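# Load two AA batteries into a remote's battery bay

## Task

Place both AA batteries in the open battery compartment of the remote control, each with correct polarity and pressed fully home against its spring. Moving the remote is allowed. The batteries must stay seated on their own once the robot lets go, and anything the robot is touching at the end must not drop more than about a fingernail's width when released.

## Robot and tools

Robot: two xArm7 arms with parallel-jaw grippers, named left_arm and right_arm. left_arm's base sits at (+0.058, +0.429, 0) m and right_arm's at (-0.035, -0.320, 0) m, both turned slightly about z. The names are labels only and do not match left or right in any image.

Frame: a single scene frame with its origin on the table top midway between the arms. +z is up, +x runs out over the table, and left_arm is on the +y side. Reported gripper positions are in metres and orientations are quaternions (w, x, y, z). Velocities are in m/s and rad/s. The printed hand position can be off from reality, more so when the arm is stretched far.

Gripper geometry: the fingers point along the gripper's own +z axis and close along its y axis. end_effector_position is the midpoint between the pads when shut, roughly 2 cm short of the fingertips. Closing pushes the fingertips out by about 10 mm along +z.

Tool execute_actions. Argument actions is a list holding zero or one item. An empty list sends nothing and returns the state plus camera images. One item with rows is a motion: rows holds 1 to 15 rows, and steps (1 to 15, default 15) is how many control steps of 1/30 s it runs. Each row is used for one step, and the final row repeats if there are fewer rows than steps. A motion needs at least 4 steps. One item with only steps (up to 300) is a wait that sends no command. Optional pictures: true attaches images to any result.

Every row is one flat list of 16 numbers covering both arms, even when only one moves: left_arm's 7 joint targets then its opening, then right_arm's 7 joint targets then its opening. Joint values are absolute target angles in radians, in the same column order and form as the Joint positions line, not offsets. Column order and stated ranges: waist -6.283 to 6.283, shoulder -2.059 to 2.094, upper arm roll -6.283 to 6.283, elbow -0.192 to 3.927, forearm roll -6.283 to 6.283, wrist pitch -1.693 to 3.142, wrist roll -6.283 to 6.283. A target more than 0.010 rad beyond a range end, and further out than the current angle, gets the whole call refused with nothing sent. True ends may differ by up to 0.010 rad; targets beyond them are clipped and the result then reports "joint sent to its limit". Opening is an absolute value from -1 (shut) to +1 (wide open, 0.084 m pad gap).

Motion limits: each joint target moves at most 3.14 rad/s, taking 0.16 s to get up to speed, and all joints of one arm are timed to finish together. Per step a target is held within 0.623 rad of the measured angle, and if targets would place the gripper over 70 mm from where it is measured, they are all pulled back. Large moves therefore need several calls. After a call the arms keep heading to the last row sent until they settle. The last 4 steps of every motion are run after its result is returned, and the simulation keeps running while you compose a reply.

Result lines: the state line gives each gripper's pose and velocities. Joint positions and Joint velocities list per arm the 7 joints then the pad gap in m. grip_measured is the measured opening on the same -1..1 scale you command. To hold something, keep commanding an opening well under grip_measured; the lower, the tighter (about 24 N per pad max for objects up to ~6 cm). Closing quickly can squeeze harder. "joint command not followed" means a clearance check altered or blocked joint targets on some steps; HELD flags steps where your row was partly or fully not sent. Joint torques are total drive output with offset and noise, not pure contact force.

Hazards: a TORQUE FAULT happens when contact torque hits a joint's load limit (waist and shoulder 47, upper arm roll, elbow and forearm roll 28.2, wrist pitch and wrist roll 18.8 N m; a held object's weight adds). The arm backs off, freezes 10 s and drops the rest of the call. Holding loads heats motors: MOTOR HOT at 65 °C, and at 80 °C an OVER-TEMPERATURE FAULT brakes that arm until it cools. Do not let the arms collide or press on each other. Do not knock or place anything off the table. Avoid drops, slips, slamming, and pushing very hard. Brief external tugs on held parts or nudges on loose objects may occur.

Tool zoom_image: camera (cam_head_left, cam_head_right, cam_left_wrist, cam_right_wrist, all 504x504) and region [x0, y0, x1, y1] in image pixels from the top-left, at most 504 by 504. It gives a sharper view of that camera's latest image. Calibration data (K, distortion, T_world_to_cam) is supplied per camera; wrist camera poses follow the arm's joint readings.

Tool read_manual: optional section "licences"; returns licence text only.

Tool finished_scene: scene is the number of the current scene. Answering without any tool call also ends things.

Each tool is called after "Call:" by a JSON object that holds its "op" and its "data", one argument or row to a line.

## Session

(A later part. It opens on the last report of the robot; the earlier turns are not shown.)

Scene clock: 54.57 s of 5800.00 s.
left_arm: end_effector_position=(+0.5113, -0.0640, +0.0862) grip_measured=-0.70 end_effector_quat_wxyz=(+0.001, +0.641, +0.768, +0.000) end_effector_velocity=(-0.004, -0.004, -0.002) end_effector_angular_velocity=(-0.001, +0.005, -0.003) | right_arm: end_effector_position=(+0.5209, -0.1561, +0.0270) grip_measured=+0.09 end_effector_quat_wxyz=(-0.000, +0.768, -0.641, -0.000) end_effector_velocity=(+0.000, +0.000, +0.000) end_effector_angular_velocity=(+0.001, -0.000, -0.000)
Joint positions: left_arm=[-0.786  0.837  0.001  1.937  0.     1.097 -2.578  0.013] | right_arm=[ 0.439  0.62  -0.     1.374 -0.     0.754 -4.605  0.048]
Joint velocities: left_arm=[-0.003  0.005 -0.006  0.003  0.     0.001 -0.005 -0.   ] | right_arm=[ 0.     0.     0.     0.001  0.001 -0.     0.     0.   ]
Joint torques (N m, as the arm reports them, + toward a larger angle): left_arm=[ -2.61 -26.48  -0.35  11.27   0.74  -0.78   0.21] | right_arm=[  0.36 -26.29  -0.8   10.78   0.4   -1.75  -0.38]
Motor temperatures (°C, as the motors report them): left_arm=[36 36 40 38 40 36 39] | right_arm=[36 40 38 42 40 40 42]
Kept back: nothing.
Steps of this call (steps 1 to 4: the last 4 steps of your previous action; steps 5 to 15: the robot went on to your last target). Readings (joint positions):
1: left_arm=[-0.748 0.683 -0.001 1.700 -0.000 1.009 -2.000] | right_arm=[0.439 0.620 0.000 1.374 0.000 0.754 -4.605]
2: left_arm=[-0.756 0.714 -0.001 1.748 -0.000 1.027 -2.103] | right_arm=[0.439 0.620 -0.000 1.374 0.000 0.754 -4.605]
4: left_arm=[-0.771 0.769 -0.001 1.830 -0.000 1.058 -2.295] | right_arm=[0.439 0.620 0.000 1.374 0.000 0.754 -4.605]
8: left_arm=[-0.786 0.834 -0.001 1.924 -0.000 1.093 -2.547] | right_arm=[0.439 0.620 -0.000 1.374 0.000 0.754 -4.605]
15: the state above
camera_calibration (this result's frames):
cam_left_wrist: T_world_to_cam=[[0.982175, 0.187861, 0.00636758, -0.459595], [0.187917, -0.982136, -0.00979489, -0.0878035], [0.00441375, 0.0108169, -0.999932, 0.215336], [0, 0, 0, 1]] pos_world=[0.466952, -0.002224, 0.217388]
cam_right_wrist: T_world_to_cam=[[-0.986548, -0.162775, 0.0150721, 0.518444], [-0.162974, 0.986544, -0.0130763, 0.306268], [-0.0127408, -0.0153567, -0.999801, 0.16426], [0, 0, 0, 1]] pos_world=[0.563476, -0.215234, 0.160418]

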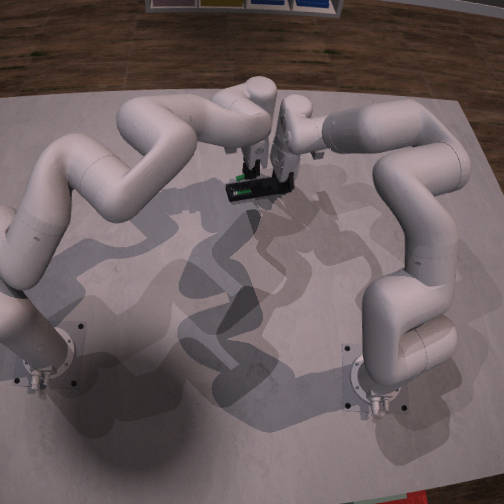

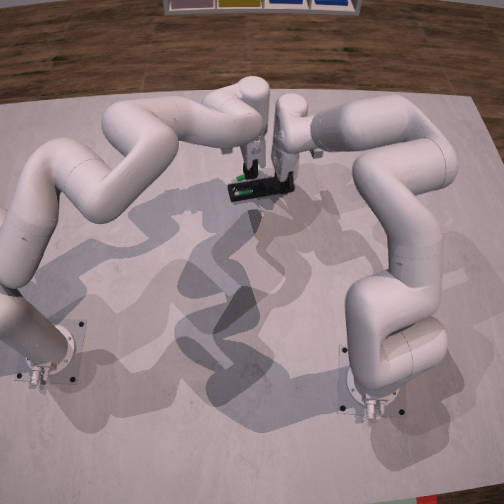

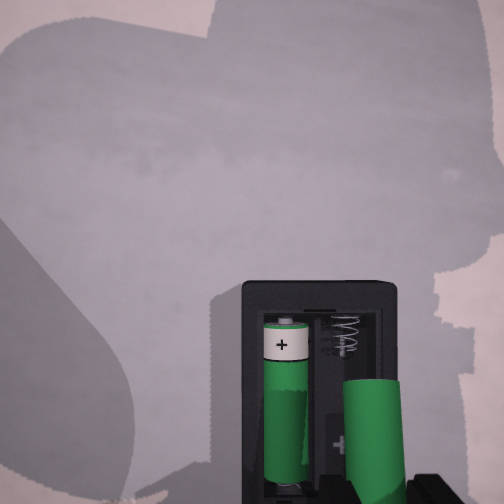

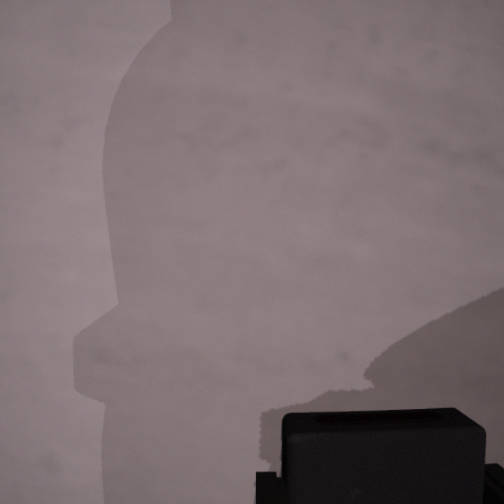

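Call:
{"op": "execute_actions", "data": {
  "actions": [
    {"rows":[[-0.7865,0.841,0,1.939,0,1.098,-2.5785,-0.9,0.439,0.6196,0,1.3738,0,0.7542,-4.605,-0.3],[-0.786,0.844,0,1.938,0,1.094,-2.578,-0.9,0.439,0.6196,0,1.3738,0,0.7542,-4.605,-0.3],[-0.7857,0.848,0,1.936,0,1.088,-2.5777,-0.9,0.439,0.6196,0,1.3738,0,0.7542,-4.605,-0.3],[-0.7857,0.852,0,1.934,0,1.082,-2.5777,-0.9,0.439,0.6196,0,1.3738,0,0.7542,-4.605,-0.3],[-0.7857,0.856,0,1.932,0,1.076,-2.5777,-0.9,0.439,0.6196,0,1.3738,0,0.7542,-4.605,-0.3],[-0.7857,0.860,0,1.930,0,1.070,-2.5777,-0.9,0.439,0.6196,0,1.3738,0,0.7542,-4.605,-0.3],[-0.7857,0.864,0,1.9275,0,1.0635,-2.5777,-0.9,0.439,0.6196,0,1.3738,0,0.7542,-4.605,-0.3],[-0.7857,0.867,0,1.9255,0,1.0585,-2.5777,-0.9,0.439,0.6196,0,1.3738,0,0.7542,-4.605,-0.3],[-0.7857,0.870,0,1.924,0,1.054,-2.5777,-0.9,0.439,0.6196,0,1.3738,0,0.7542,-4.605,-0.3],[-0.7857,0.872,0,1.9227,0,1.0507,-2.5777,-0.9,0.439,0.6196,0,1.3738,0,0.7542,-4.605,-0.3],[-0.7857,0.873,0,1.922,0,1.049,-2.5777,-0.9,0.439,0.6196,0,1.3738,0,0.7542,-4.605,-0.3]],"steps":15}
  ]
}}

Call:
{"op": "execute_actions", "data": {
  "actions": [
    {"steps":10}
  ],
  "pictures": true
}}

Scene clock: 56.07 s of 5800.00 s.
left_arm: end_effector_position=(+0.5104, -0.0639, +0.0611) grip_measured=-0.70 end_effector_quat_wxyz=(-0.002, +0.641, +0.768, +0.000) end_effector_velocity=(-0.005, +0.001, -0.061) end_effector_angular_velocity=(+0.007, +0.010, -0.004) | right_arm: end_effector_position=(+0.5209, -0.1561, +0.0270) grip_measured=+0.09 end_effector_quat_wxyz=(-0.000, +0.768, -0.641, -0.000) end_effector_velocity=(+0.000, +0.000, +0.000) end_effector_angular_velocity=(+0.001, -0.001, +0.001)
Joint positions: left_arm=[-0.786  0.871 -0.     1.923 -0.     1.055 -2.578  0.013] | right_arm=[ 0.439  0.62  -0.     1.374  0.     0.754 -4.605  0.048]
Joint velocities: left_arm=[-0.002  0.075 -0.002 -0.045 -0.001 -0.108  0.001 -0.   ] | right_arm=[-0.    -0.     0.     0.001  0.    -0.    -0.001 -0.   ]
Joint torques (N m, as the arm reports them, + toward a larger angle): left_arm=[ -1.72 -29.29  -0.14  12.42   0.84  -0.67   0.21] | right_arm=[  0.27 -26.34  -0.81  10.79   0.39  -1.84  -0.35]
Motor temperatures (°C, as the motors report them): left_arm=[36 36 40 38 40 36 39] | right_arm=[36 40 38 42 40 40 42]
Steps of this call (steps 1 to 15: the robot went on to your last target; steps 16 to 34: nothing new was sent; steps 35 to 45: the first 11 steps of this action). Readings (joint positions):
35: left_arm=[-0.787 0.839 -0.000 1.937 0.000 1.098 -2.579] | right_arm=[0.439 0.620 -0.000 1.374 0.000 0.754 -4.605]
36: left_arm=[-0.787 0.840 -0.000 1.938 -0.000 1.098 -2.579] | right_arm=[0.439 0.620 -0.000 1.374 0.000 0.754 -4.605]
38: left_arm=[-0.786 0.844 -0.000 1.938 -0.000 1.092 -2.578] | right_arm=[0.439 0.620 0.000 1.374 0.000 0.754 -4.605]
42: left_arm=[-0.786 0.860 0.000 1.930 0.000 1.070 -2.578] | right_arm=[0.439 0.620 -0.000 1.374 0.000 0.754 -4.605]
45: the state above

Scene clock: 56.40 s of 5800.00 s.
left_arm: end_effector_position=(+0.5113, -0.0648, +0.0607) grip_measured=-0.70 end_effector_quat_wxyz=(+0.001, +0.641, +0.768, -0.000) end_effector_velocity=(-0.003, +0.004, -0.008) end_effector_angular_velocity=(+0.012, +0.012, +0.002) | right_arm: end_effector_position=(+0.5209, -0.1561, +0.0270) grip_measured=+0.09 end_effector_quat_wxyz=(-0.000, +0.768, -0.641, -0.000) end_effector_velocity=(+0.000, +0.000, +0.000) end_effector_angular_velocity=(-0.001, -0.001, +0.002)
Joint positions: left_arm=[-0.786  0.872 -0.     1.923  0.     1.049 -2.578  0.013] | right_arm=[ 0.439  0.62   0.     1.374  0.     0.754 -4.605  0.048]
Joint velocities: left_arm=[ 0.001  0.006  0.    -0.009 -0.001  0.001 -0.001 -0.   ] | right_arm=[ 0.001 -0.    -0.     0.001 -0.001  0.    -0.    -0.   ]
Joint torques (N m, as the arm reports them, + toward a larger angle): left_arm=[ -1.91 -27.07  -0.19  11.35   0.72  -0.92   0.15] | right_arm=[  0.29 -26.28  -0.77  10.89   0.43  -1.82  -0.4 ]
Motor temperatures (°C, as the motors report them): left_arm=[36 36 40 38 40 36 39] | right_arm=[36 40 38 42 40 40 42]
Kept back: nothing.
Steps of this call (steps 1 to 4: the last 4 steps of your previous action; steps 5 to 10: the robot went on to your last target). Readings (joint positions):
1: left_arm=[-0.786 0.873 -0.000 1.921 -0.000 1.052 -2.578] | right_arm=[0.439 0.620 -0.000 1.374 0.000 0.754 -4.605]
2: left_arm=[-0.786 0.874 -0.000 1.921 -0.000 1.051 -2.578] | right_arm=[0.439 0.620 -0.000 1.374 0.000 0.754 -4.605]
4: left_arm=[-0.786 0.874 -0.000 1.921 -0.000 1.049 -2.578] | right_arm=[0.439 0.620 -0.000 1.374 -0.000 0.754 -4.605]
8: left_arm=[-0.786 0.872 0.000 1.923 0.000 1.049 -2.578] | right_arm=[0.439 0.620 0.000 1.374 0.000 0.754 -4.605]
10: the state above
camera_calibration (this result's frames):
cam_left_wrist: T_world_to_cam=[[0.982365, 0.186898, 0.00535114, -0.459377], [0.186943, -0.982322, -0.00976797, -0.0883337], [0.00343093, 0.0105961, -0.999938, 0.190265], [0, 0, 0, 1]] pos_world=[0.467137, -0.00293152, 0.191849]
cam_right_wrist: T_world_to_cam=[[-0.986548, -0.162775, 0.015072, 0.518444], [-0.162974, 0.986544, -0.0130761, 0.306267], [-0.0127407, -0.0153566, -0.999801, 0.16426], [0, 0, 0, 1]] pos_world=[0.563476, -0.215234, 0.160418]

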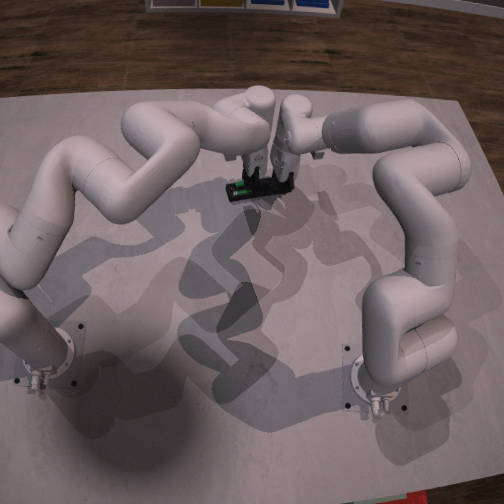

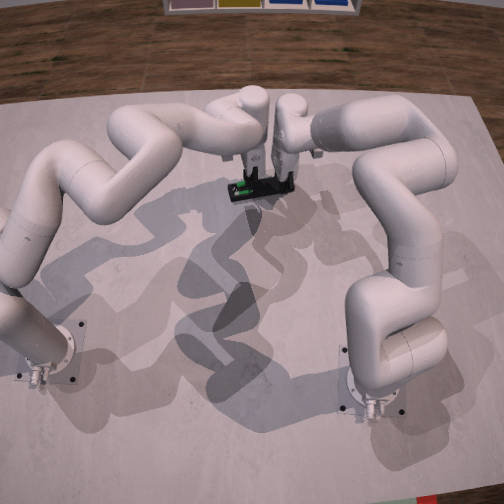

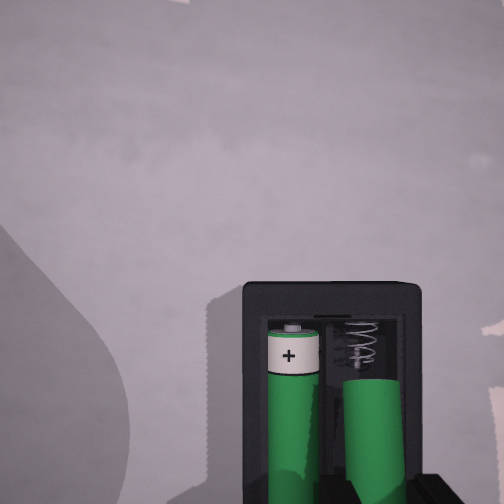

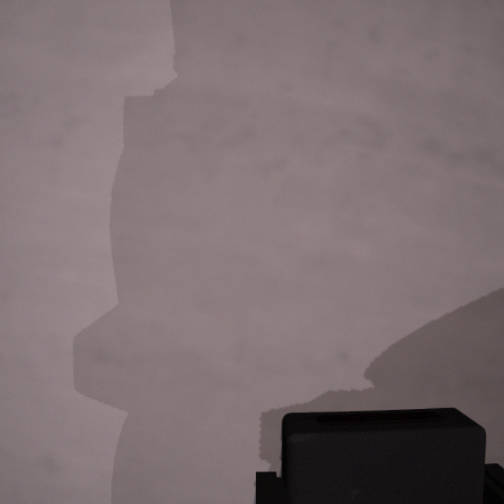

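Call:
{"op": "execute_actions", "data": {
  "actions": [
    {"rows":[[-0.7859,0.8739,0,1.9237,0,1.0498,-2.5779,-0.9,0.439,0.6196,0,1.3738,0,0.7542,-4.605,-0.3],[-0.7861,0.8748,0,1.9253,0,1.0505,-2.5781,-0.9,0.439,0.6196,0,1.3738,0,0.7542,-4.605,-0.3],[-0.7863,0.8757,0,1.927,0,1.0513,-2.5783,-0.9,0.439,0.6196,0,1.3738,0,0.7542,-4.605,-0.3],[-0.7865,0.8766,0,1.9286,0,1.052,-2.5785,-0.9,0.439,0.6196,0,1.3738,0,0.7542,-4.605,-0.3],[-0.7865,0.878,0,1.9281,0,1.0501,-2.5785,-0.9,0.439,0.6196,0,1.3738,0,0.7542,-4.605,-0.3],[-0.7865,0.8794,0,1.9276,0,1.0482,-2.5785,-0.9,0.439,0.6196,0,1.3738,0,0.7542,-4.605,-0.3],[-0.7865,0.8815,0,1.9269,0,1.0454,-2.5785,-0.9,0.439,0.6196,0,1.3738,0,0.7542,-4.605,-0.3],[-0.7865,0.8836,0,1.9261,0,1.0425,-2.5785,-0.9,0.439,0.6196,0,1.3738,0,0.7542,-4.605,-0.3],[-0.7865,0.8857,0,1.9254,0,1.0397,-2.5785,-0.9,0.439,0.6196,0,1.3738,0,0.7542,-4.605,-0.3],[-0.7865,0.8878,0,1.9246,0,1.0368,-2.5785,-0.9,0.439,0.6196,0,1.3738,0,0.7542,-4.605,-0.3],[-0.7865,0.8892,0,1.9241,0,1.0349,-2.5785,-0.9,0.439,0.6196,0,1.3738,0,0.7542,-4.605,-0.3],[-0.7865,0.8906,0,1.9237,0,1.0331,-2.5785,-0.9,0.439,0.6196,0,1.3738,0,0.7542,-4.605,-0.3],[-0.7865,0.892,0,1.9232,0,1.0312,-2.5785,-0.9,0.439,0.6196,0,1.3738,0,0.7542,-4.605,-0.3],[-0.7865,0.8934,0,1.9227,0,1.0293,-2.5785,-0.9,0.439,0.6196,0,1.3738,0,0.7542,-4.605,-0.3]],"steps":15}
  ]
}}

Call:
{"op": "execute_actions", "data": {
  "actions": [
    {"steps":12}
  ],
  "pictures": true
}}

Scene clock: 57.50 s of 5800.00 s.
left_arm: end_effector_position=(+0.5112, -0.0656, +0.0535) grip_measured=-0.70 end_effector_quat_wxyz=(+0.000, +0.641, +0.768, -0.000) end_effector_velocity=(-0.004, +0.006, -0.054) end_effector_angular_velocity=(+0.019, +0.017, +0.004) | right_arm: end_effector_position=(+0.5209, -0.1561, +0.0270) grip_measured=+0.09 end_effector_quat_wxyz=(-0.000, +0.768, -0.641, -0.000) end_effector_velocity=(+0.000, -0.000, +0.000) end_effector_angular_velocity=(+0.001, -0.001, -0.000)
Joint positions: left_arm=[-0.787  0.886 -0.     1.925 -0.     1.039 -2.578  0.013] | right_arm=[ 0.439  0.62  -0.     1.374  0.     0.754 -4.605  0.048]
Joint velocities: left_arm=[ 0.001  0.069  0.001 -0.032 -0.001 -0.076 -0.001 -0.   ] | right_arm=[-0.001 -0.001 -0.     0.     0.001 -0.    -0.001 -0.   ]
Joint torques (N m, as the arm reports them, + toward a larger angle): left_arm=[ -2.11 -27.27  -0.01  11.52   0.79  -0.85   0.17] | right_arm=[  0.16 -26.48  -0.76  10.8    0.41  -1.85  -0.35]
Motor temperatures (°C, as the motors report them): left_arm=[36 36 40 38 40 36 39] | right_arm=[36 40 38 42 40 40 42]
Steps of this call (steps 1 to 15: the robot went on to your last target; steps 16 to 22: nothing new was sent; steps 23 to 33: the first 11 steps of this action). Readings (joint positions):
23: left_arm=[-0.786 0.873 0.000 1.922 -0.000 1.049 -2.578] | right_arm=[0.439 0.620 0.000 1.374 0.000 0.754 -4.605]
24: left_arm=[-0.786 0.873 0.000 1.923 0.000 1.049 -2.578] | right_arm=[0.439 0.620 0.000 1.374 0.000 0.754 -4.605]
26: left_arm=[-0.786 0.875 0.000 1.926 0.000 1.051 -2.578] | right_arm=[0.439 0.620 0.000 1.374 -0.000 0.754 -4.605]
30: left_arm=[-0.787 0.879 -0.000 1.928 -0.000 1.047 -2.578] | right_arm=[0.439 0.620 -0.000 1.374 -0.000 0.754 -4.605]
33: the state above

Scene clock: 57.90 s of 5800.00 s.
left_arm: end_effector_position=(+0.5114, -0.0657, +0.0486) grip_measured=-0.70 end_effector_quat_wxyz=(+0.000, +0.641, +0.768, -0.000) end_effector_velocity=(+0.001, +0.001, +0.000) end_effector_angular_velocity=(+0.000, -0.000, +0.002) | right_arm: end_effector_position=(+0.5209, -0.1564, +0.0269) grip_measured=+0.09 end_effector_quat_wxyz=(+0.000, +0.767, -0.641, +0.000) end_effector_velocity=(-0.000, +0.000, -0.000) end_effector_angular_velocity=(+0.001, +0.001, -0.001)
Joint positions: left_arm=[-0.786  0.893  0.     1.923  0.     1.029 -2.578  0.013] | right_arm=[ 0.439  0.62  -0.     1.374 -0.     0.754 -4.605  0.048]
Joint velocities: left_arm=[ 0.001  0.     0.     0.     0.    -0.    -0.001  0.   ] | right_arm=[-0.    -0.     0.    -0.001  0.001 -0.     0.    -0.   ]
Joint torques (N m, as the arm reports them, + toward a larger angle): left_arm=[ -1.54 -26.55  -0.06  11.03   0.65  -0.65   0.18] | right_arm=[  0.97 -26.61  -0.25  10.91   0.43  -1.83  -0.41]
Motor temperatures (°C, as the motors report them): left_arm=[36 36 40 38 40 36 39] | right_arm=[36 40 38 42 40 40 42]
Kept back: nothing.
Steps of this call (steps 1 to 4: the last 4 steps of your previous action; steps 5 to 12: the robot went on to your last target). Readings (joint positions):
1: left_arm=[-0.786 0.888 0.000 1.924 -0.000 1.037 -2.578] | right_arm=[0.439 0.620 0.000 1.374 -0.000 0.754 -4.605]
2: left_arm=[-0.786 0.890 0.000 1.923 -0.000 1.035 -2.578] | right_arm=[0.439 0.620 0.000 1.374 0.000 0.754 -4.605]
4: left_arm=[-0.786 0.893 0.000 1.923 -0.000 1.031 -2.578] | right_arm=[0.439 0.620 -0.000 1.374 -0.000 0.754 -4.605]
8: left_arm=[-0.786 0.893 0.000 1.923 0.000 1.029 -2.578] | right_arm=[0.439 0.620 -0.000 1.374 -0.000 0.754 -4.605]
12: the state above
camera_calibration (this result's frames):
cam_left_wrist: T_world_to_cam=[[0.982359, 0.186935, 0.00514846, -0.459266], [0.186979, -0.982312, -0.010147, -0.089353], [0.00316056, 0.0109306, -0.999935, 0.178335], [0, 0, 0, 1]] pos_world=[0.467308, -0.00386894, 0.179781]
cam_right_wrist: T_world_to_cam=[[-0.986604, -0.162424, 0.0151778, 0.518514], [-0.162627, 0.986599, -0.0132413, 0.306332], [-0.0128237, -0.0155323, -0.999797, 0.16421], [0, 0, 0, 1]] pos_world=[0.563492, -0.215457, 0.160363]

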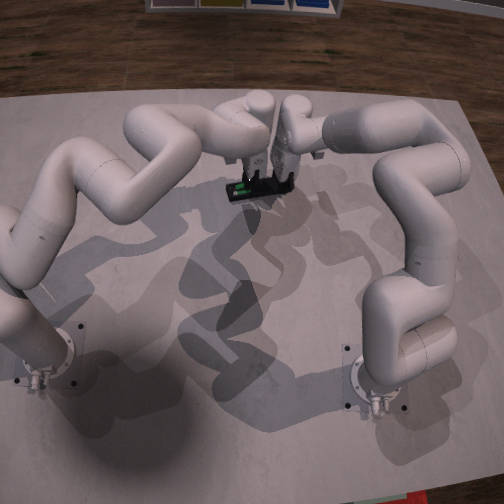

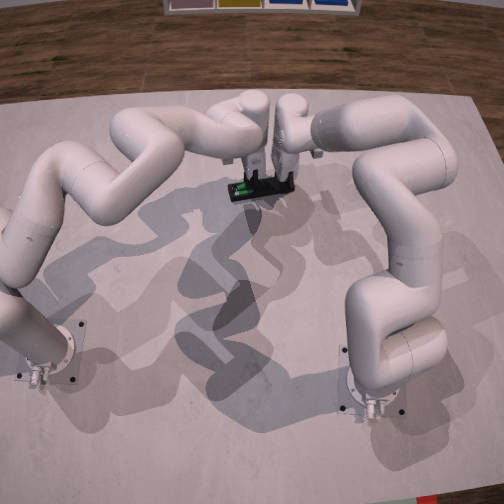

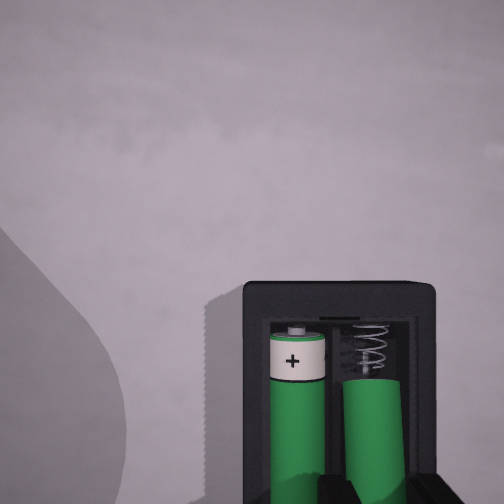

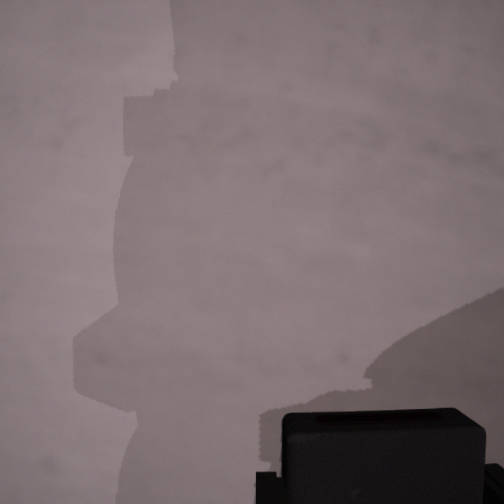

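Call:
{"op": "execute_actions", "data": {
  "actions": [
    {"rows":[[-0.7861,0.8923,0,1.9192,0,1.0269,-2.5781,-0.9,0.439,0.6196,0,1.3738,0,0.7542,-4.605,-0.3],[-0.7857,0.8926,0,1.9151,0,1.0225,-2.5777,-0.9,0.439,0.6196,0,1.3738,0,0.7542,-4.605,-0.3],[-0.7857,0.8926,0,1.9151,0,1.0225,-2.5777,-0.9,0.439,0.6196,0,1.3738,0,0.7542,-4.605,-0.3],[-0.7853,0.8907,0,1.9118,0,1.021,-2.5773,-0.9,0.439,0.6196,0,1.3738,0,0.7542,-4.605,-0.3],[-0.7849,0.8889,0,1.9085,0,1.0195,-2.5769,-0.9,0.439,0.6196,0,1.3738,0,0.7542,-4.605,-0.3],[-0.7845,0.8871,0,1.9052,0,1.018,-2.5765,-0.9,0.439,0.6196,0,1.3738,0,0.7542,-4.605,-0.3],[-0.7841,0.8853,0,1.9019,0,1.0165,-2.5761,-0.9,0.439,0.6196,0,1.3738,0,0.7542,-4.605,-0.3],[-0.7837,0.8834,0,1.8986,0,1.015,-2.5757,-0.9,0.439,0.6196,0,1.3738,0,0.7542,-4.605,-0.3],[-0.7833,0.8816,0,1.8953,0,1.0135,-2.5753,-0.9,0.439,0.6196,0,1.3738,0,0.7542,-4.605,-0.3],[-0.783,0.8798,0,1.892,0,1.012,-2.575,-0.9,0.439,0.6196,0,1.3738,0,0.7542,-4.605,-0.3],[-0.7826,0.878,0,1.8887,0,1.0105,-2.5746,-0.9,0.439,0.6196,0,1.3738,0,0.7542,-4.605,-0.3],[-0.7822,0.8762,0,1.8854,0,1.009,-2.5742,-0.9,0.439,0.6196,0,1.3738,0,0.7542,-4.605,-0.3],[-0.7818,0.8744,0,1.8821,0,1.0075,-2.5738,-0.9,0.439,0.6196,0,1.3738,0,0.7542,-4.605,-0.3]],"steps":15}
  ]
}}

Call:
{"op": "execute_actions", "data": {
  "actions": [
    {"steps":12}
  ],
  "pictures": true
}}

Scene clock: 58.90 s of 5800.00 s.
left_arm: end_effector_position=(+0.5110, -0.0618, +0.0469) grip_measured=-0.70 end_effector_quat_wxyz=(+0.001, +0.641, +0.768, -0.000) end_effector_velocity=(-0.003, +0.018, -0.005) end_effector_angular_velocity=(+0.006, +0.005, +0.005) | right_arm: end_effector_position=(+0.5209, -0.1563, +0.0270) grip_measured=+0.09 end_effector_quat_wxyz=(+0.000, +0.767, -0.641, +0.000) end_effector_velocity=(-0.000, -0.000, -0.000) end_effector_angular_velocity=(-0.001, +0.001, +0.000)
Joint positions: left_arm=[-0.783  0.881  0.     1.896  0.     1.013 -2.575  0.013] | right_arm=[ 0.439  0.62  -0.     1.374 -0.     0.754 -4.605  0.048]
Joint velocities: left_arm=[ 0.014 -0.05   0.002 -0.103 -0.001 -0.045  0.01   0.   ] | right_arm=[-0.     0.     0.    -0.    -0.001  0.     0.     0.   ]
Joint torques (N m, as the arm reports them, + toward a larger angle): left_arm=[ -2.09 -22.45  -0.13   9.24   0.71  -0.19   0.06] | right_arm=[  1.73 -26.89   0.71  11.07   0.6   -1.92  -0.55]
Motor temperatures (°C, as the motors report them): left_arm=[36 36 40 38 40 36 39] | right_arm=[36 40 38 42 40 40 42]
Steps of this call (steps 1 to 19: the robot went on to your last target; steps 20 to 30: the first 11 steps of this action). Readings (joint positions):
20: left_arm=[-0.786 0.893 0.000 1.923 0.000 1.029 -2.578] | right_arm=[0.439 0.620 -0.000 1.374 -0.000 0.754 -4.605]
21: left_arm=[-0.786 0.893 -0.000 1.921 -0.000 1.028 -2.578] | right_arm=[0.439 0.620 -0.000 1.374 -0.000 0.754 -4.605]
23: left_arm=[-0.786 0.891 -0.000 1.918 -0.000 1.024 -2.578] | right_arm=[0.439 0.620 -0.000 1.374 -0.000 0.754 -4.605]
27: left_arm=[-0.785 0.886 -0.000 1.906 -0.000 1.017 -2.576] | right_arm=[0.439 0.620 -0.000 1.374 -0.000 0.754 -4.605]
30: the state above

Scene clock: 59.30 s of 5800.00 s.
left_arm: end_effector_position=(+0.5102, -0.0600, +0.0464) grip_measured=-0.70 end_effector_quat_wxyz=(+0.001, +0.641, +0.768, -0.000) end_effector_velocity=(-0.001, +0.000, -0.001) end_effector_angular_velocity=(+0.002, -0.000, -0.002) | right_arm: end_effector_position=(+0.5207, -0.1557, +0.0270) grip_measured=+0.09 end_effector_quat_wxyz=(+0.000, +0.768, -0.641, -0.000) end_effector_velocity=(-0.000, +0.000, -0.000) end_effector_angular_velocity=(+0.000, +0.000, +0.000)
Joint positions: left_arm=[-0.782  0.874 -0.     1.883 -0.     1.007 -2.574  0.013] | right_arm=[ 0.439  0.62   0.     1.374  0.     0.754 -4.605  0.048]
Joint velocities: left_arm=[-0.001 -0.    -0.    -0.002  0.002  0.     0.     0.   ] | right_arm=[ 0.001 -0.    -0.    -0.     0.001  0.    -0.     0.   ]
Joint torques (N m, as the arm reports them, + toward a larger angle): left_arm=[ -1.57 -22.58   0.11   8.48   0.63  -0.03   0.1 ] | right_arm=[  0.23 -26.75  -0.92  11.2    0.34  -2.15  -0.36]
Motor temperatures (°C, as the motors report them): left_arm=[36 36 40 38 40 36 39] | right_arm=[36 40 38 42 40 40 42]
Kept back: nothing.
Steps of this call (steps 1 to 4: the last 4 steps of your previous action; steps 5 to 12: the robot went on to your last target). Readings (joint positions):
1: left_arm=[-0.783 0.879 0.000 1.893 -0.000 1.011 -2.575] | right_arm=[0.439 0.620 -0.000 1.374 0.000 0.754 -4.605]
2: left_arm=[-0.782 0.877 0.000 1.889 -0.000 1.010 -2.575] | right_arm=[0.439 0.620 0.000 1.374 0.000 0.754 -4.605]
4: left_arm=[-0.782 0.875 -0.000 1.884 -0.000 1.007 -2.574] | right_arm=[0.439 0.620 0.000 1.374 0.000 0.754 -4.605]
8: left_arm=[-0.782 0.874 -0.000 1.883 -0.000 1.007 -2.574] | right_arm=[0.439 0.620 0.001 1.374 0.000 0.754 -4.605]
12: the state above
camera_calibration (this result's frames):
cam_left_wrist: T_world_to_cam=[[0.982381, 0.186811, 0.00549534, -0.459229], [0.186856, -0.982342, -0.00942662, -0.0835283], [0.00363731, 0.0102874, -0.99994, 0.175865], [0, 0, 0, 1]] pos_world=[0.466106, 0.00192629, 0.177591]
cam_right_wrist: T_world_to_cam=[[-0.986426, -0.163491, 0.0153377, 0.518123], [-0.16369, 0.986429, -0.0127816, 0.306149], [-0.0130399, -0.0151187, -0.999801, 0.164424], [0, 0, 0, 1]] pos_world=[0.563347, -0.2148, 0.160358]

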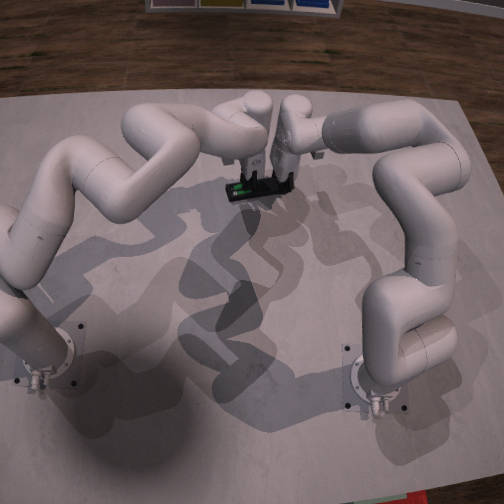

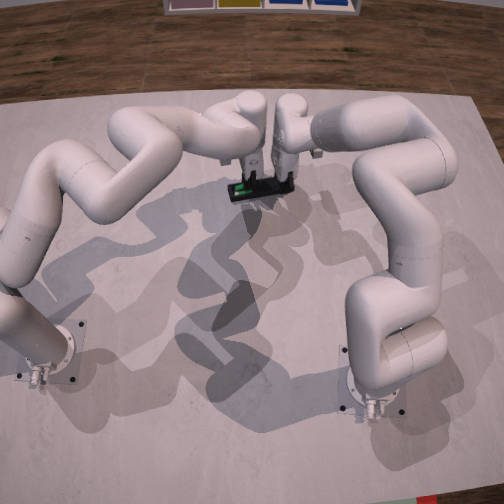

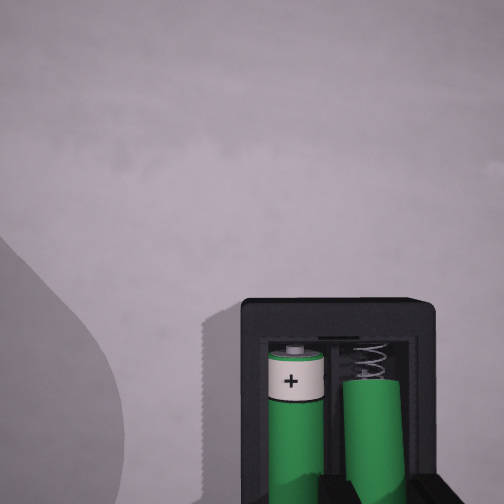

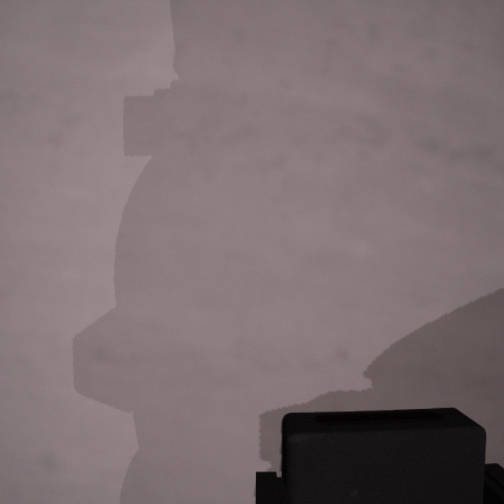

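Call:
{"op": "execute_actions", "data": {
  "actions": [
    {"rows":[[-0.7818,0.8737,0,1.8823,0,1.0085,-2.5738,-0.9,0.439,0.6196,0,1.3738,0,0.7542,-4.605,-0.3],[-0.7818,0.873,0,1.8826,0,1.0094,-2.5738,-0.9,0.439,0.6196,0,1.3738,0,0.7542,-4.605,-0.3],[-0.7814,0.8712,0,1.8793,0,1.0079,-2.5734,-0.9,0.439,0.6196,0,1.3738,0,0.7542,-4.605,-0.3],[-0.781,0.8694,0,1.876,0,1.0064,-2.573,-0.9,0.439,0.6196,0,1.3738,0,0.7542,-4.605,-0.3],[-0.7806,0.8675,0,1.8727,0,1.0049,-2.5726,-0.9,0.439,0.6196,0,1.3738,0,0.7542,-4.605,-0.3],[-0.7802,0.8657,0,1.8694,0,1.0034,-2.5722,-0.9,0.439,0.6196,0,1.3738,0,0.7542,-4.605,-0.3],[-0.7798,0.8639,0,1.8661,0,1.0019,-2.5718,-0.9,0.439,0.6196,0,1.3738,0,0.7542,-4.605,-0.3],[-0.7794,0.8621,0,1.8628,0,1.0004,-2.5714,-0.9,0.439,0.6196,0,1.3738,0,0.7542,-4.605,-0.3],[-0.779,0.8603,0,1.8595,0,0.9989,-2.571,-0.9,0.439,0.6196,0,1.3738,0,0.7542,-4.605,-0.3],[-0.7786,0.8585,0,1.8562,0,0.9974,-2.5706,-0.9,0.439,0.6196,0,1.3738,0,0.7542,-4.605,-0.3]],"steps":15}
  ]
}}

Call:
{"op": "execute_actions", "data": {
  "actions": [
    {"steps":10}
  ],
  "pictures": true
}}

Scene clock: 60.13 s of 5800.00 s.
left_arm: end_effector_position=(+0.5084, -0.0560, +0.0454) grip_measured=-0.70 end_effector_quat_wxyz=(-0.001, +0.641, +0.767, -0.000) end_effector_velocity=(-0.004, +0.011, +0.001) end_effector_angular_velocity=(-0.002, +0.002, -0.000) | right_arm: end_effector_position=(+0.5204, -0.1546, +0.0270) grip_measured=+0.09 end_effector_quat_wxyz=(-0.000, +0.768, -0.640, -0.000) end_effector_velocity=(-0.001, +0.005, +0.000) end_effector_angular_velocity=(+0.003, +0.001, +0.005)
Joint positions: left_arm=[-0.779  0.862 -0.001  1.858 -0.     0.999 -2.571  0.013] | right_arm=[ 0.44   0.62   0.002  1.374  0.     0.754 -4.605  0.048]
Joint velocities: left_arm=[ 0.009 -0.046 -0.001 -0.079 -0.002 -0.033  0.009 -0.   ] | right_arm=[ 0.003 -0.001  0.005 -0.     0.    -0.     0.002 -0.   ]
Joint torques (N m, as the arm reports them, + toward a larger angle): left_arm=[ -0.03 -24.86   0.78   9.85   0.91   0.09  -0.02] | right_arm=[ -4.35 -26.81  -4.81  11.35   0.03  -2.26  -0.09]
Motor temperatures (°C, as the motors report them): left_arm=[36 36 40 38 40 36 39] | right_arm=[36 40 38 42 40 40 42]
Steps of this call (steps 1 to 14: the robot went on to your last target; steps 15 to 25: the first 11 steps of this action). Readings (joint positions):
15: left_arm=[-0.782 0.874 -0.000 1.882 -0.000 1.007 -2.574] | right_arm=[0.439 0.620 0.000 1.374 0.000 0.754 -4.605]
16: left_arm=[-0.782 0.874 0.000 1.882 0.000 1.008 -2.574] | right_arm=[0.439 0.620 0.000 1.374 0.000 0.754 -4.605]
18: left_arm=[-0.782 0.873 0.000 1.880 0.000 1.008 -2.574] | right_arm=[0.439 0.620 0.000 1.374 0.000 0.754 -4.605]
22: left_arm=[-0.780 0.867 -0.000 1.868 -0.000 1.003 -2.572] | right_arm=[0.439 0.620 0.001 1.374 0.000 0.754 -4.605]
25: the state above

Scene clock: 60.47 s of 5800.00 s.
left_arm: end_effector_position=(+0.5088, -0.0556, +0.0461) grip_measured=-0.70 end_effector_quat_wxyz=(-0.000, +0.641, +0.768, -0.000) end_effector_velocity=(+0.001, +0.000, +0.002) end_effector_angular_velocity=(-0.001, -0.003, -0.000) | right_arm: end_effector_position=(+0.5208, -0.1556, +0.0271) grip_measured=+0.09 end_effector_quat_wxyz=(-0.000, +0.768, -0.641, -0.000) end_effector_velocity=(+0.001, -0.003, +0.000) end_effector_angular_velocity=(-0.002, -0.001, -0.003)
Joint positions: left_arm=[-0.779  0.859 -0.     1.856 -0.     0.997 -2.571  0.013] | right_arm=[ 0.439  0.62   0.001  1.374  0.     0.754 -4.605  0.048]
Joint velocities: left_arm=[ 0.    -0.002  0.001  0.001  0.002 -0.001 -0.    -0.   ] | right_arm=[-0.002 -0.    -0.003  0.001 -0.     0.001 -0.001 -0.   ]
Joint torques (N m, as the arm reports them, + toward a larger angle): left_arm=[  0.21 -25.82   1.36   9.64   0.86   0.31   0.02] | right_arm=[ -4.95 -26.59  -5.81  11.15  -0.09  -2.07  -0.14]
Motor temperatures (°C, as the motors report them): left_arm=[36 36 40 38 40 36 39] | right_arm=[36 40 38 42 40 40 42]
Kept back: nothing.
Steps of this call (steps 1 to 4: the last 4 steps of your previous action; steps 5 to 10: the robot went on to your last target). Readings (joint positions):
1: left_arm=[-0.779 0.861 -0.001 1.856 -0.000 0.998 -2.571] | right_arm=[0.440 0.620 0.002 1.374 0.000 0.754 -4.605]
2: left_arm=[-0.779 0.860 -0.000 1.856 -0.000 0.998 -2.571] | right_arm=[0.440 0.620 0.002 1.374 0.000 0.754 -4.605]
4: left_arm=[-0.779 0.860 -0.000 1.855 -0.000 0.997 -2.571] | right_arm=[0.440 0.620 0.002 1.374 0.000 0.754 -4.605]
8: left_arm=[-0.779 0.859 -0.000 1.856 -0.000 0.997 -2.571] | right_arm=[0.440 0.620 0.001 1.374 0.000 0.754 -4.605]
10: the state above
camera_calibration (this result's frames):
cam_left_wrist: T_world_to_cam=[[0.982433, 0.18657, 0.00416902, -0.458589], [0.186606, -0.982371, -0.0111594, -0.0787575], [0.00201352, 0.0117413, -0.999929, 0.176409], [0, 0, 0, 1]] pos_world=[0.464874, 0.00611856, 0.177429]
cam_right_wrist: T_world_to_cam=[[-0.986424, -0.163548, 0.0148369, 0.518285], [-0.163738, 0.986423, -0.0126403, 0.306052], [-0.0125681, -0.0148981, -0.99981, 0.164344], [0, 0, 0, 1]] pos_world=[0.563427, -0.214684, 0.160491]

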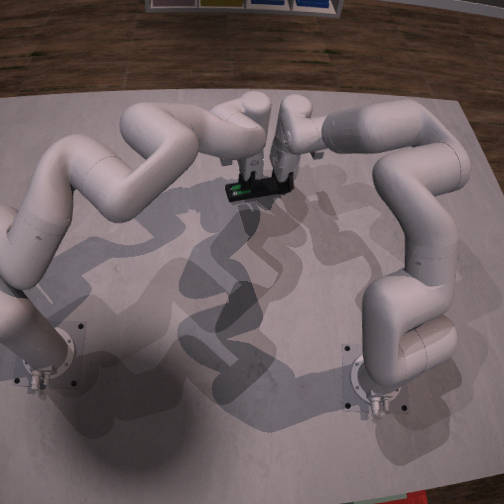

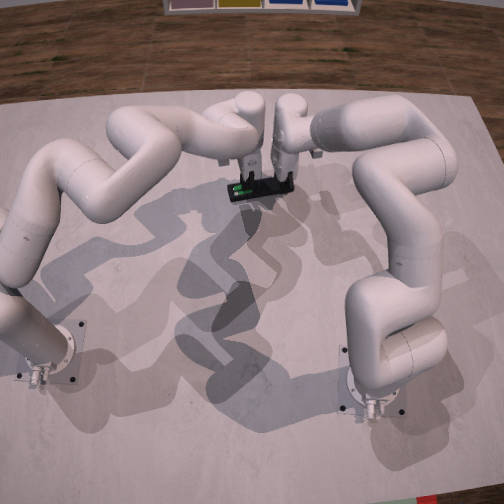

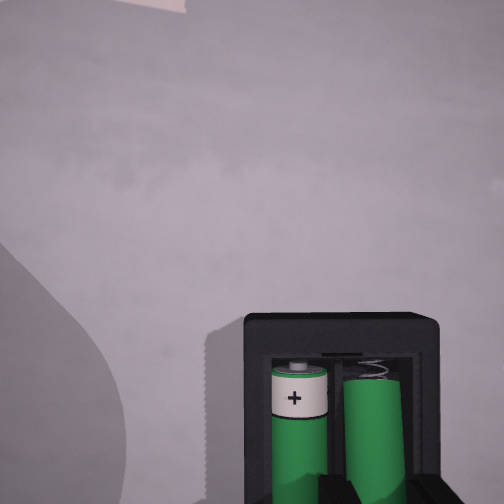

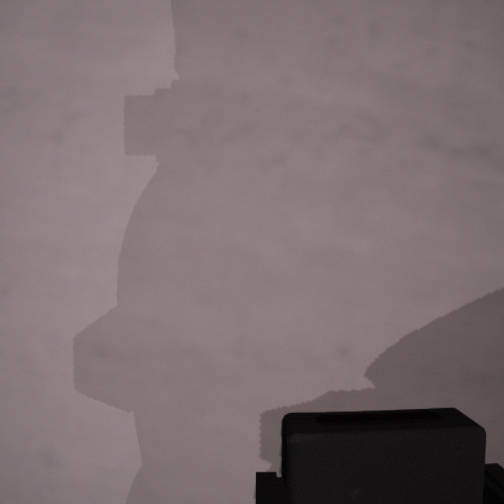

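Call:
{"op": "execute_actions", "data": {
  "actions": [
    {"rows":[[-0.7782,0.8567,0,1.8529,0,0.9959,-2.5702,-0.9,0.439,0.6196,0,1.3738,0,0.7542,-4.605,-0.3],[-0.7778,0.8549,0,1.8496,0,0.9944,-2.5698,-0.9,0.439,0.6196,0,1.3738,0,0.7542,-4.605,-0.3],[-0.7778,0.8549,0,1.8496,0,0.9944,-2.5698,-0.85,0.439,0.6196,0,1.3738,0,0.7542,-4.605,-0.3],[-0.7778,0.8549,0,1.8496,0,0.9944,-2.5698,-0.8,0.439,0.6196,0,1.3738,0,0.7542,-4.605,-0.3],[-0.7778,0.8549,0,1.8496,0,0.9944,-2.5698,-0.76,0.439,0.6196,0,1.3738,0,0.7542,-4.605,-0.3],[-0.7778,0.8549,0,1.8496,0,0.9944,-2.5698,-0.73,0.439,0.6196,0,1.3738,0,0.7542,-4.605,-0.3],[-0.7778,0.8549,0,1.8496,0,0.9944,-2.5698,-0.71,0.439,0.6196,0,1.3738,0,0.7542,-4.605,-0.3],[-0.7778,0.8549,0,1.8496,0,0.9944,-2.5698,-0.69,0.439,0.6196,0,1.3738,0,0.7542,-4.605,-0.3],[-0.7778,0.8549,0,1.8496,0,0.9944,-2.5698,-0.67,0.439,0.6196,0,1.3738,0,0.7542,-4.605,-0.3],[-0.7778,0.8549,0,1.8496,0,0.9944,-2.5698,-0.65,0.439,0.6196,0,1.3738,0,0.7542,-4.605,-0.3],[-0.7778,0.8549,0,1.8496,0,0.9944,-2.5698,-0.63,0.439,0.6196,0,1.3738,0,0.7542,-4.605,-0.3],[-0.7778,0.8549,0,1.8496,0,0.9944,-2.5698,-0.6,0.439,0.6196,0,1.3738,0,0.7542,-4.605,-0.3],[-0.7778,0.8549,0,1.8496,0,0.9944,-2.5698,-0.56,0.439,0.6196,0,1.3738,0,0.7542,-4.605,-0.3],[-0.7778,0.8549,0,1.8496,0,0.9944,-2.5698,-0.5,0.439,0.6196,0,1.3738,0,0.7542,-4.605,-0.3]],"steps":15}
  ]
}}

Call:
{"op": "execute_actions", "data": {
  "actions": [
    {"steps":10}
  ],
  "pictures": true
}}

Scene clock: 61.40 s of 5800.00 s.
left_arm: end_effector_position=(+0.5088, -0.0542, +0.0466) grip_measured=-0.66 end_effector_quat_wxyz=(-0.000, +0.641, +0.768, +0.000) end_effector_velocity=(+0.001, +0.027, -0.014) end_effector_angular_velocity=(+0.060, +0.026, +0.020) | right_arm: end_effector_position=(+0.5210, -0.1566, +0.0270) grip_measured=+0.09 end_effector_quat_wxyz=(+0.000, +0.767, -0.641, +0.000) end_effector_velocity=(+0.012, -0.040, -0.000) end_effector_angular_velocity=(-0.034, -0.009, -0.055)
Joint positions: left_arm=[-0.778  0.855  0.     1.849  0.     0.996 -2.57   0.015] | right_arm=[ 0.439  0.62  -0.001  1.374 -0.     0.754 -4.605  0.048]
Joint velocities: left_arm=[ 0.008  0.001  0.022 -0.028  0.006  0.033 -0.001  0.026] | right_arm=[-0.02   0.001 -0.048  0.    -0.01  -0.     0.003  0.   ]
Joint torques (N m, as the arm reports them, + toward a larger angle): left_arm=[ -0.16 -25.33   0.35  10.53   0.76  -0.88   0.19] | right_arm=[ -2.48 -26.73  -3.17  10.85   0.45  -1.8   -0.38]
Motor temperatures (°C, as the motors report them): left_arm=[36 36 40 38 40 36 39] | right_arm=[36 40 38 42 40 40 42]
Steps of this call (steps 1 to 15: the robot went on to your last target; steps 16 to 17: nothing new was sent; steps 18 to 28: the first 11 steps of this action). Readings (joint positions):
18: left_arm=[-0.779 0.859 -0.000 1.856 -0.000 0.997 -2.571] | right_arm=[0.439 0.620 0.000 1.374 0.000 0.754 -4.605]
19: left_arm=[-0.779 0.858 -0.000 1.855 -0.000 0.997 -2.570] | right_arm=[0.439 0.620 0.000 1.374 0.000 0.754 -4.605]
21: left_arm=[-0.778 0.856 -0.000 1.851 -0.000 0.995 -2.570] | right_arm=[0.439 0.620 0.000 1.374 0.000 0.754 -4.605]
25: left_arm=[-0.778 0.855 -0.000 1.850 -0.000 0.994 -2.570] | right_arm=[0.439 0.620 0.000 1.374 0.000 0.754 -4.605]
28: the state above

Scene clock: 61.73 s of 5800.00 s.
left_arm: end_effector_position=(+0.5088, -0.0539, +0.0459) grip_measured=-0.52 end_effector_quat_wxyz=(-0.001, +0.641, +0.768, +0.000) end_effector_velocity=(-0.003, -0.005, +0.001) end_effector_angular_velocity=(-0.006, -0.002, -0.008) | right_arm: end_effector_position=(+0.5211, -0.1568, +0.0270) grip_measured=+0.09 end_effector_quat_wxyz=(+0.000, +0.767, -0.641, +0.000) end_effector_velocity=(-0.004, +0.012, -0.000) end_effector_angular_velocity=(+0.008, +0.004, +0.017)
Joint positions: left_arm=[-0.778  0.855  0.     1.849  0.     0.995 -2.57   0.021] | right_arm=[ 0.438  0.62  -0.001  1.374 -0.     0.754 -4.605  0.048]
Joint velocities: left_arm=[-0.004  0.001 -0.005  0.002  0.001 -0.004 -0.    -0.   ] | right_arm=[ 0.008  0.     0.013 -0.001  0.002  0.001 -0.    -0.   ]
Joint torques (N m, as the arm reports them, + toward a larger angle): left_arm=[ -1.67 -26.61  -0.06  11.24   0.66  -0.9    0.26] | right_arm=[  0.06 -26.43  -0.73  10.91   0.47  -1.82  -0.36]
Motor temperatures (°C, as the motors report them): left_arm=[36 36 40 38 40 36 39] | right_arm=[36 40 38 42 40 40 42]
Kept back: nothing.
Steps of this call (steps 1 to 4: the last 4 steps of your previous action; steps 5 to 10: the robot went on to your last target). Readings (joint positions):
1: left_arm=[-0.777 0.855 0.001 1.848 0.000 0.996 -2.570] | right_arm=[0.438 0.620 -0.002 1.374 -0.000 0.754 -4.605]
2: left_arm=[-0.777 0.855 0.002 1.848 0.000 0.996 -2.570] | right_arm=[0.437 0.620 -0.004 1.374 -0.000 0.754 -4.605]
4: left_arm=[-0.777 0.855 0.002 1.848 0.000 0.996 -2.570] | right_arm=[0.437 0.620 -0.004 1.374 -0.000 0.754 -4.605]
8: left_arm=[-0.777 0.855 0.001 1.849 0.000 0.995 -2.570] | right_arm=[0.438 0.620 -0.002 1.374 -0.000 0.754 -4.605]
10: the state above
camera_calibration (this result's frames):
cam_left_wrist: T_world_to_cam=[[0.982299, 0.187273, 0.00410451, -0.458816], [0.187311, -0.982223, -0.0123533, -0.0773737], [0.00171809, 0.0129035, -0.999915, 0.176416], [0, 0, 0, 1]] pos_world=[0.464885, 0.00764953, 0.177329]
cam_right_wrist: T_world_to_cam=[[-0.986712, -0.161797, 0.0148829, 0.518815], [-0.162, 0.986697, -0.013576, 0.306515], [-0.0124884, -0.0158066, -0.999797, 0.164086], [0, 0, 0, 1]] pos_world=[0.563625, -0.215901, 0.160492]

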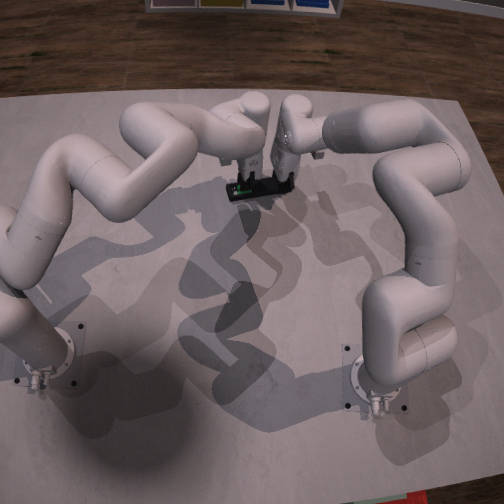

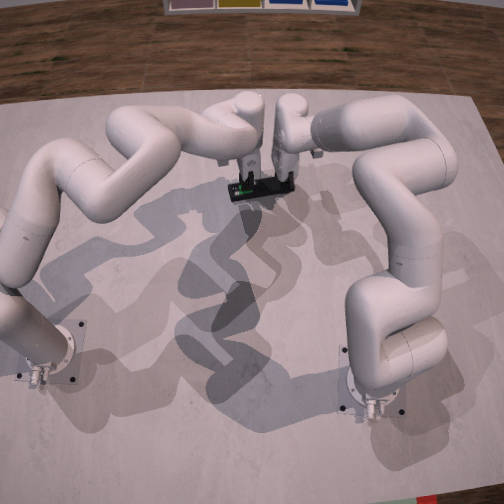

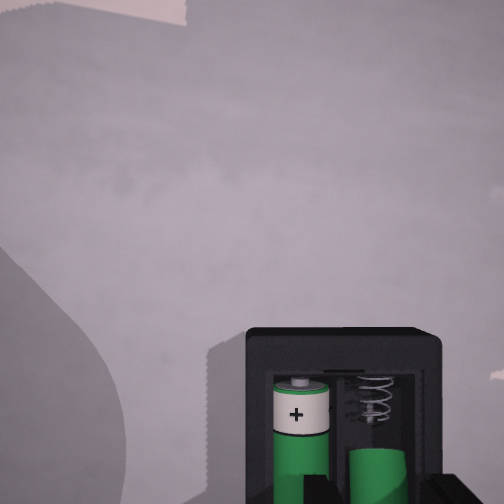

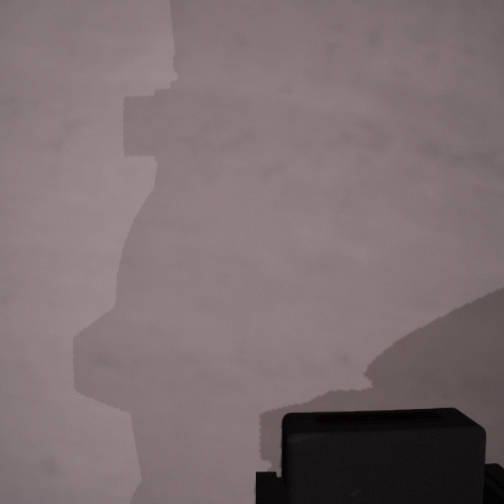

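Call:
{"op": "execute_actions", "data": {
  "actions": [
    {"rows":[[-0.7778,0.852,0,1.8505,0,0.9985,-2.5698,-0.5,0.439,0.6196,0,1.3738,0,0.7542,-4.605,-0.3],[-0.7778,0.846,0,1.8525,0,1.0065,-2.5698,-0.5,0.439,0.6196,0,1.3738,0,0.7542,-4.605,-0.3],[-0.7778,0.838,0,1.855,0,1.017,-2.5698,-0.5,0.439,0.6196,0,1.3738,0,0.7542,-4.605,-0.3],[-0.7778,0.830,0,1.857,0,1.027,-2.5698,-0.5,0.439,0.6196,0,1.3738,0,0.7542,-4.605,-0.3],[-0.777,0.821,0,1.853,0,1.032,-2.5,-0.4,0.439,0.6196,0,1.3738,0,0.7542,-4.605,-0.3],[-0.776,0.812,0,1.845,0,1.033,-2.36,-0.25,0.439,0.6196,0,1.3738,0,0.7542,-4.605,-0.3],[-0.7745,0.804,0,1.835,0,1.031,-2.2,-0.1,0.439,0.6196,0,1.3738,0,0.7542,-4.605,-0.3],[-0.773,0.796,0,1.825,0,1.029,-2.0,0.05,0.439,0.6196,0,1.3738,0,0.7542,-4.605,-0.3],[-0.772,0.789,0,1.815,0,1.026,-1.8,0.2,0.439,0.6196,0,1.3738,0,0.7542,-4.605,-0.3],[-0.771,0.783,0,1.807,0,1.024,-1.6,0.35,0.439,0.6196,0,1.3738,0,0.7542,-4.605,-0.3],[-0.770,0.779,0,1.801,0,1.022,-1.4,0.5,0.439,0.6196,0,1.3738,0,0.7542,-4.605,-0.3],[-0.769,0.776,0,1.797,0,1.021,-1.25,0.65,0.439,0.6196,0,1.3738,0,0.7542,-4.605,-0.3],[-0.7686,0.775,0,1.7956,0,1.0206,-1.12,0.8,0.439,0.6196,0,1.3738,0,0.7542,-4.605,-0.3],[-0.7686,0.775,0,1.7956,0,1.0206,-1.04,0.92,0.439,0.6196,0,1.3738,0,0.7542,-4.605,-0.3],[-0.7686,0.775,0,1.7956,0,1.0206,-0.9991,1,0.439,0.6196,0,1.3738,0,0.7542,-4.605,-0.3]],"steps":15}
  ]
}}

Call:
{"op": "execute_actions", "data": {
  "actions": [
    {"steps":15}
  ],
  "pictures": true
}}

Scene clock: 62.90 s of 5800.00 s.
left_arm: end_effector_position=(+0.5085, -0.0517, +0.0729) grip_measured=+0.40 end_effector_quat_wxyz=(+0.002, +0.753, +0.658, +0.000) end_effector_velocity=(-0.021, +0.053, -0.007) end_effector_angular_velocity=(+0.074, +0.048, -2.917) | right_arm: end_effector_position=(+0.5209, -0.1562, +0.0270) grip_measured=+0.09 end_effector_quat_wxyz=(+0.000, +0.768, -0.641, -0.000) end_effector_velocity=(-0.001, +0.000, -0.001) end_effector_angular_velocity=(-0.000, +0.002, +0.001)
Joint positions: left_arm=[-0.775  0.804 -0.     1.839 -0.     1.03  -2.253  0.061] | right_arm=[ 0.439  0.62  -0.     1.374 -0.     0.754 -4.605  0.048]
Joint velocities: left_arm=[ 0.029 -0.126  0.004 -0.219  0.    -0.005  2.949  0.19 ] | right_arm=[ 0.     0.     0.    -0.001  0.    -0.    -0.001 -0.   ]
Joint torques (N m, as the arm reports them, + toward a larger angle): left_arm=[ -1.24 -25.86   0.17  10.75   0.82  -0.87   0.59] | right_arm=[  0.44 -26.48  -0.53  10.81   0.42  -1.79  -0.38]
Motor temperatures (°C, as the motors report them): left_arm=[36 36 40 38 40 36 39] | right_arm=[36 40 38 42 40 40 42]
Steps of this call (steps 1 to 15: the robot went on to your last target; steps 16 to 24: nothing new was sent; steps 25 to 35: the first 11 steps of this action). Readings (joint positions):
25: left_arm=[-0.778 0.855 0.000 1.850 0.000 0.995 -2.570] | right_arm=[0.439 0.620 -0.000 1.374 -0.000 0.754 -4.605]
26: left_arm=[-0.778 0.854 0.000 1.850 -0.000 0.997 -2.570] | right_arm=[0.439 0.620 -0.000 1.374 -0.000 0.754 -4.605]
28: left_arm=[-0.778 0.847 0.000 1.851 -0.000 1.009 -2.570] | right_arm=[0.439 0.620 -0.000 1.374 -0.000 0.754 -4.605]
32: left_arm=[-0.777 0.819 -0.000 1.854 -0.000 1.029 -2.496] | right_arm=[0.439 0.620 -0.000 1.374 -0.000 0.754 -4.605]
35: the state above

Scene clock: 63.40 s of 5800.00 s.
left_arm: end_effector_position=(+0.5066, -0.0428, +0.0748) grip_measured=+1.00 end_effector_quat_wxyz=(-0.000, +0.995, +0.098, -0.000) end_effector_velocity=(-0.002, -0.002, +0.000) end_effector_angular_velocity=(-0.002, +0.002, -0.181) | right_arm: end_effector_position=(+0.5209, -0.1565, +0.0270) grip_measured=+0.09 end_effector_quat_wxyz=(+0.000, +0.767, -0.641, +0.000) end_effector_velocity=(-0.001, -0.000, -0.001) end_effector_angular_velocity=(-0.000, +0.003, -0.002)
Joint positions: left_arm=[-0.768  0.775  0.     1.795  0.     1.021 -1.007  0.084] | right_arm=[ 0.439  0.62  -0.     1.374 -0.     0.754 -4.605  0.048]
Joint velocities: left_arm=[-0.002 -0.001 -0.003 -0.001 -0.    -0.     0.177 -0.   ] | right_arm=[-0.     0.001 -0.    -0.001  0.001 -0.     0.001  0.   ]
Joint torques (N m, as the arm reports them, + toward a larger angle): left_arm=[ -2.75 -26.3   -0.68  11.43   0.42  -1.11  -0.11] | right_arm=[  1.49 -26.56   0.15  10.96   0.38  -1.94  -0.36]
Motor temperatures (°C, as the motors report them): left_arm=[36 36 40 38 40 36 39] | right_arm=[36 40 38 42 40 40 42]
Kept back: nothing.
Steps of this call (steps 1 to 4: the last 4 steps of your previous action; steps 5 to 15: the robot went on to your last target). Readings (joint positions):
1: left_arm=[-0.774 0.800 -0.000 1.831 0.000 1.030 -2.152] | right_arm=[0.439 0.620 -0.000 1.374 -0.000 0.754 -4.605]
2: left_arm=[-0.773 0.796 0.000 1.823 0.000 1.029 -2.049] | right_arm=[0.439 0.620 -0.000 1.374 -0.000 0.754 -4.605]
4: left_arm=[-0.771 0.788 0.000 1.811 0.000 1.026 -1.841] | right_arm=[0.439 0.620 -0.000 1.374 -0.000 0.754 -4.605]
8: left_arm=[-0.769 0.778 0.000 1.800 0.000 1.022 -1.423] | right_arm=[0.439 0.620 -0.000 1.374 0.000 0.754 -4.605]
15: the state above
camera_calibration (this result's frames):
cam_left_wrist: T_world_to_cam=[[0.204292, -0.978902, 0.00400379, -0.114572], [-0.978845, -0.204324, -0.0107069, 0.558239], [0.0112991, -0.00173176, -0.999935, 0.199668], [0, 0, 0, 1]] pos_world=[0.567579, 0.00225254, 0.20609]
cam_right_wrist: T_world_to_cam=[[-0.986628, -0.162281, 0.015182, 0.51855], [-0.162484, 0.986622, -0.0132878, 0.306361], [-0.0128226, -0.0155769, -0.999796, 0.164218], [0, 0, 0, 1]] pos_world=[0.5635, -0.215554, 0.160383]

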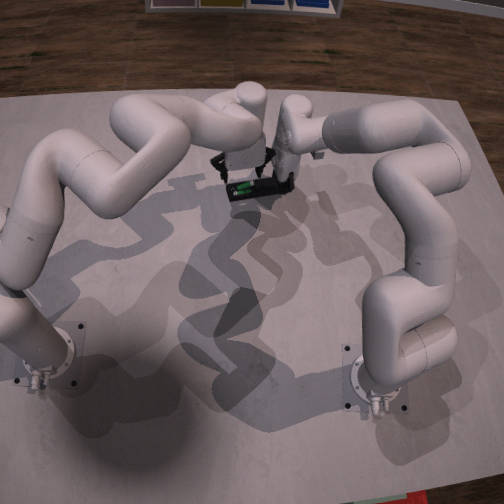

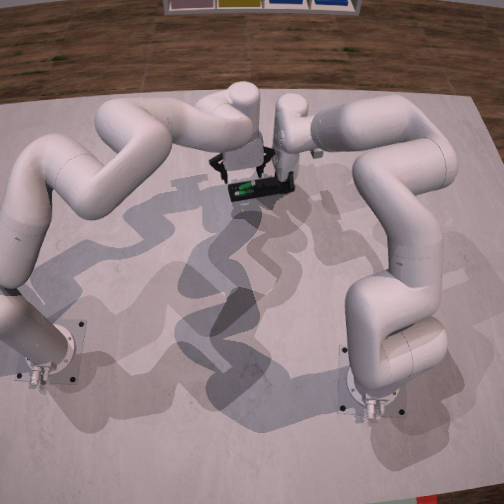

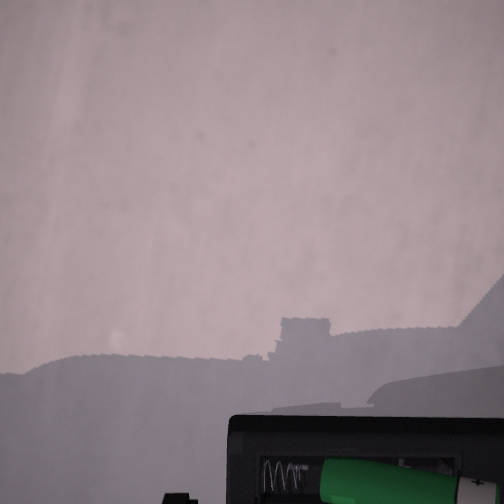

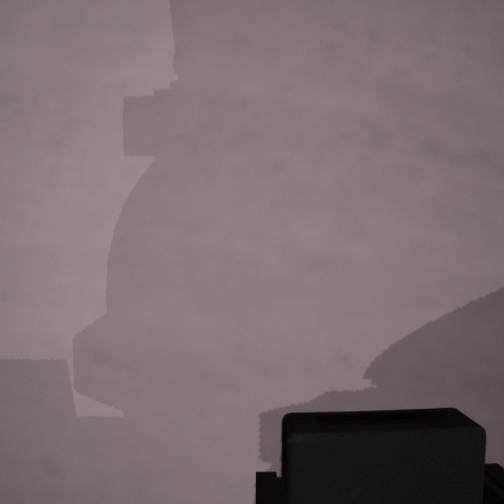

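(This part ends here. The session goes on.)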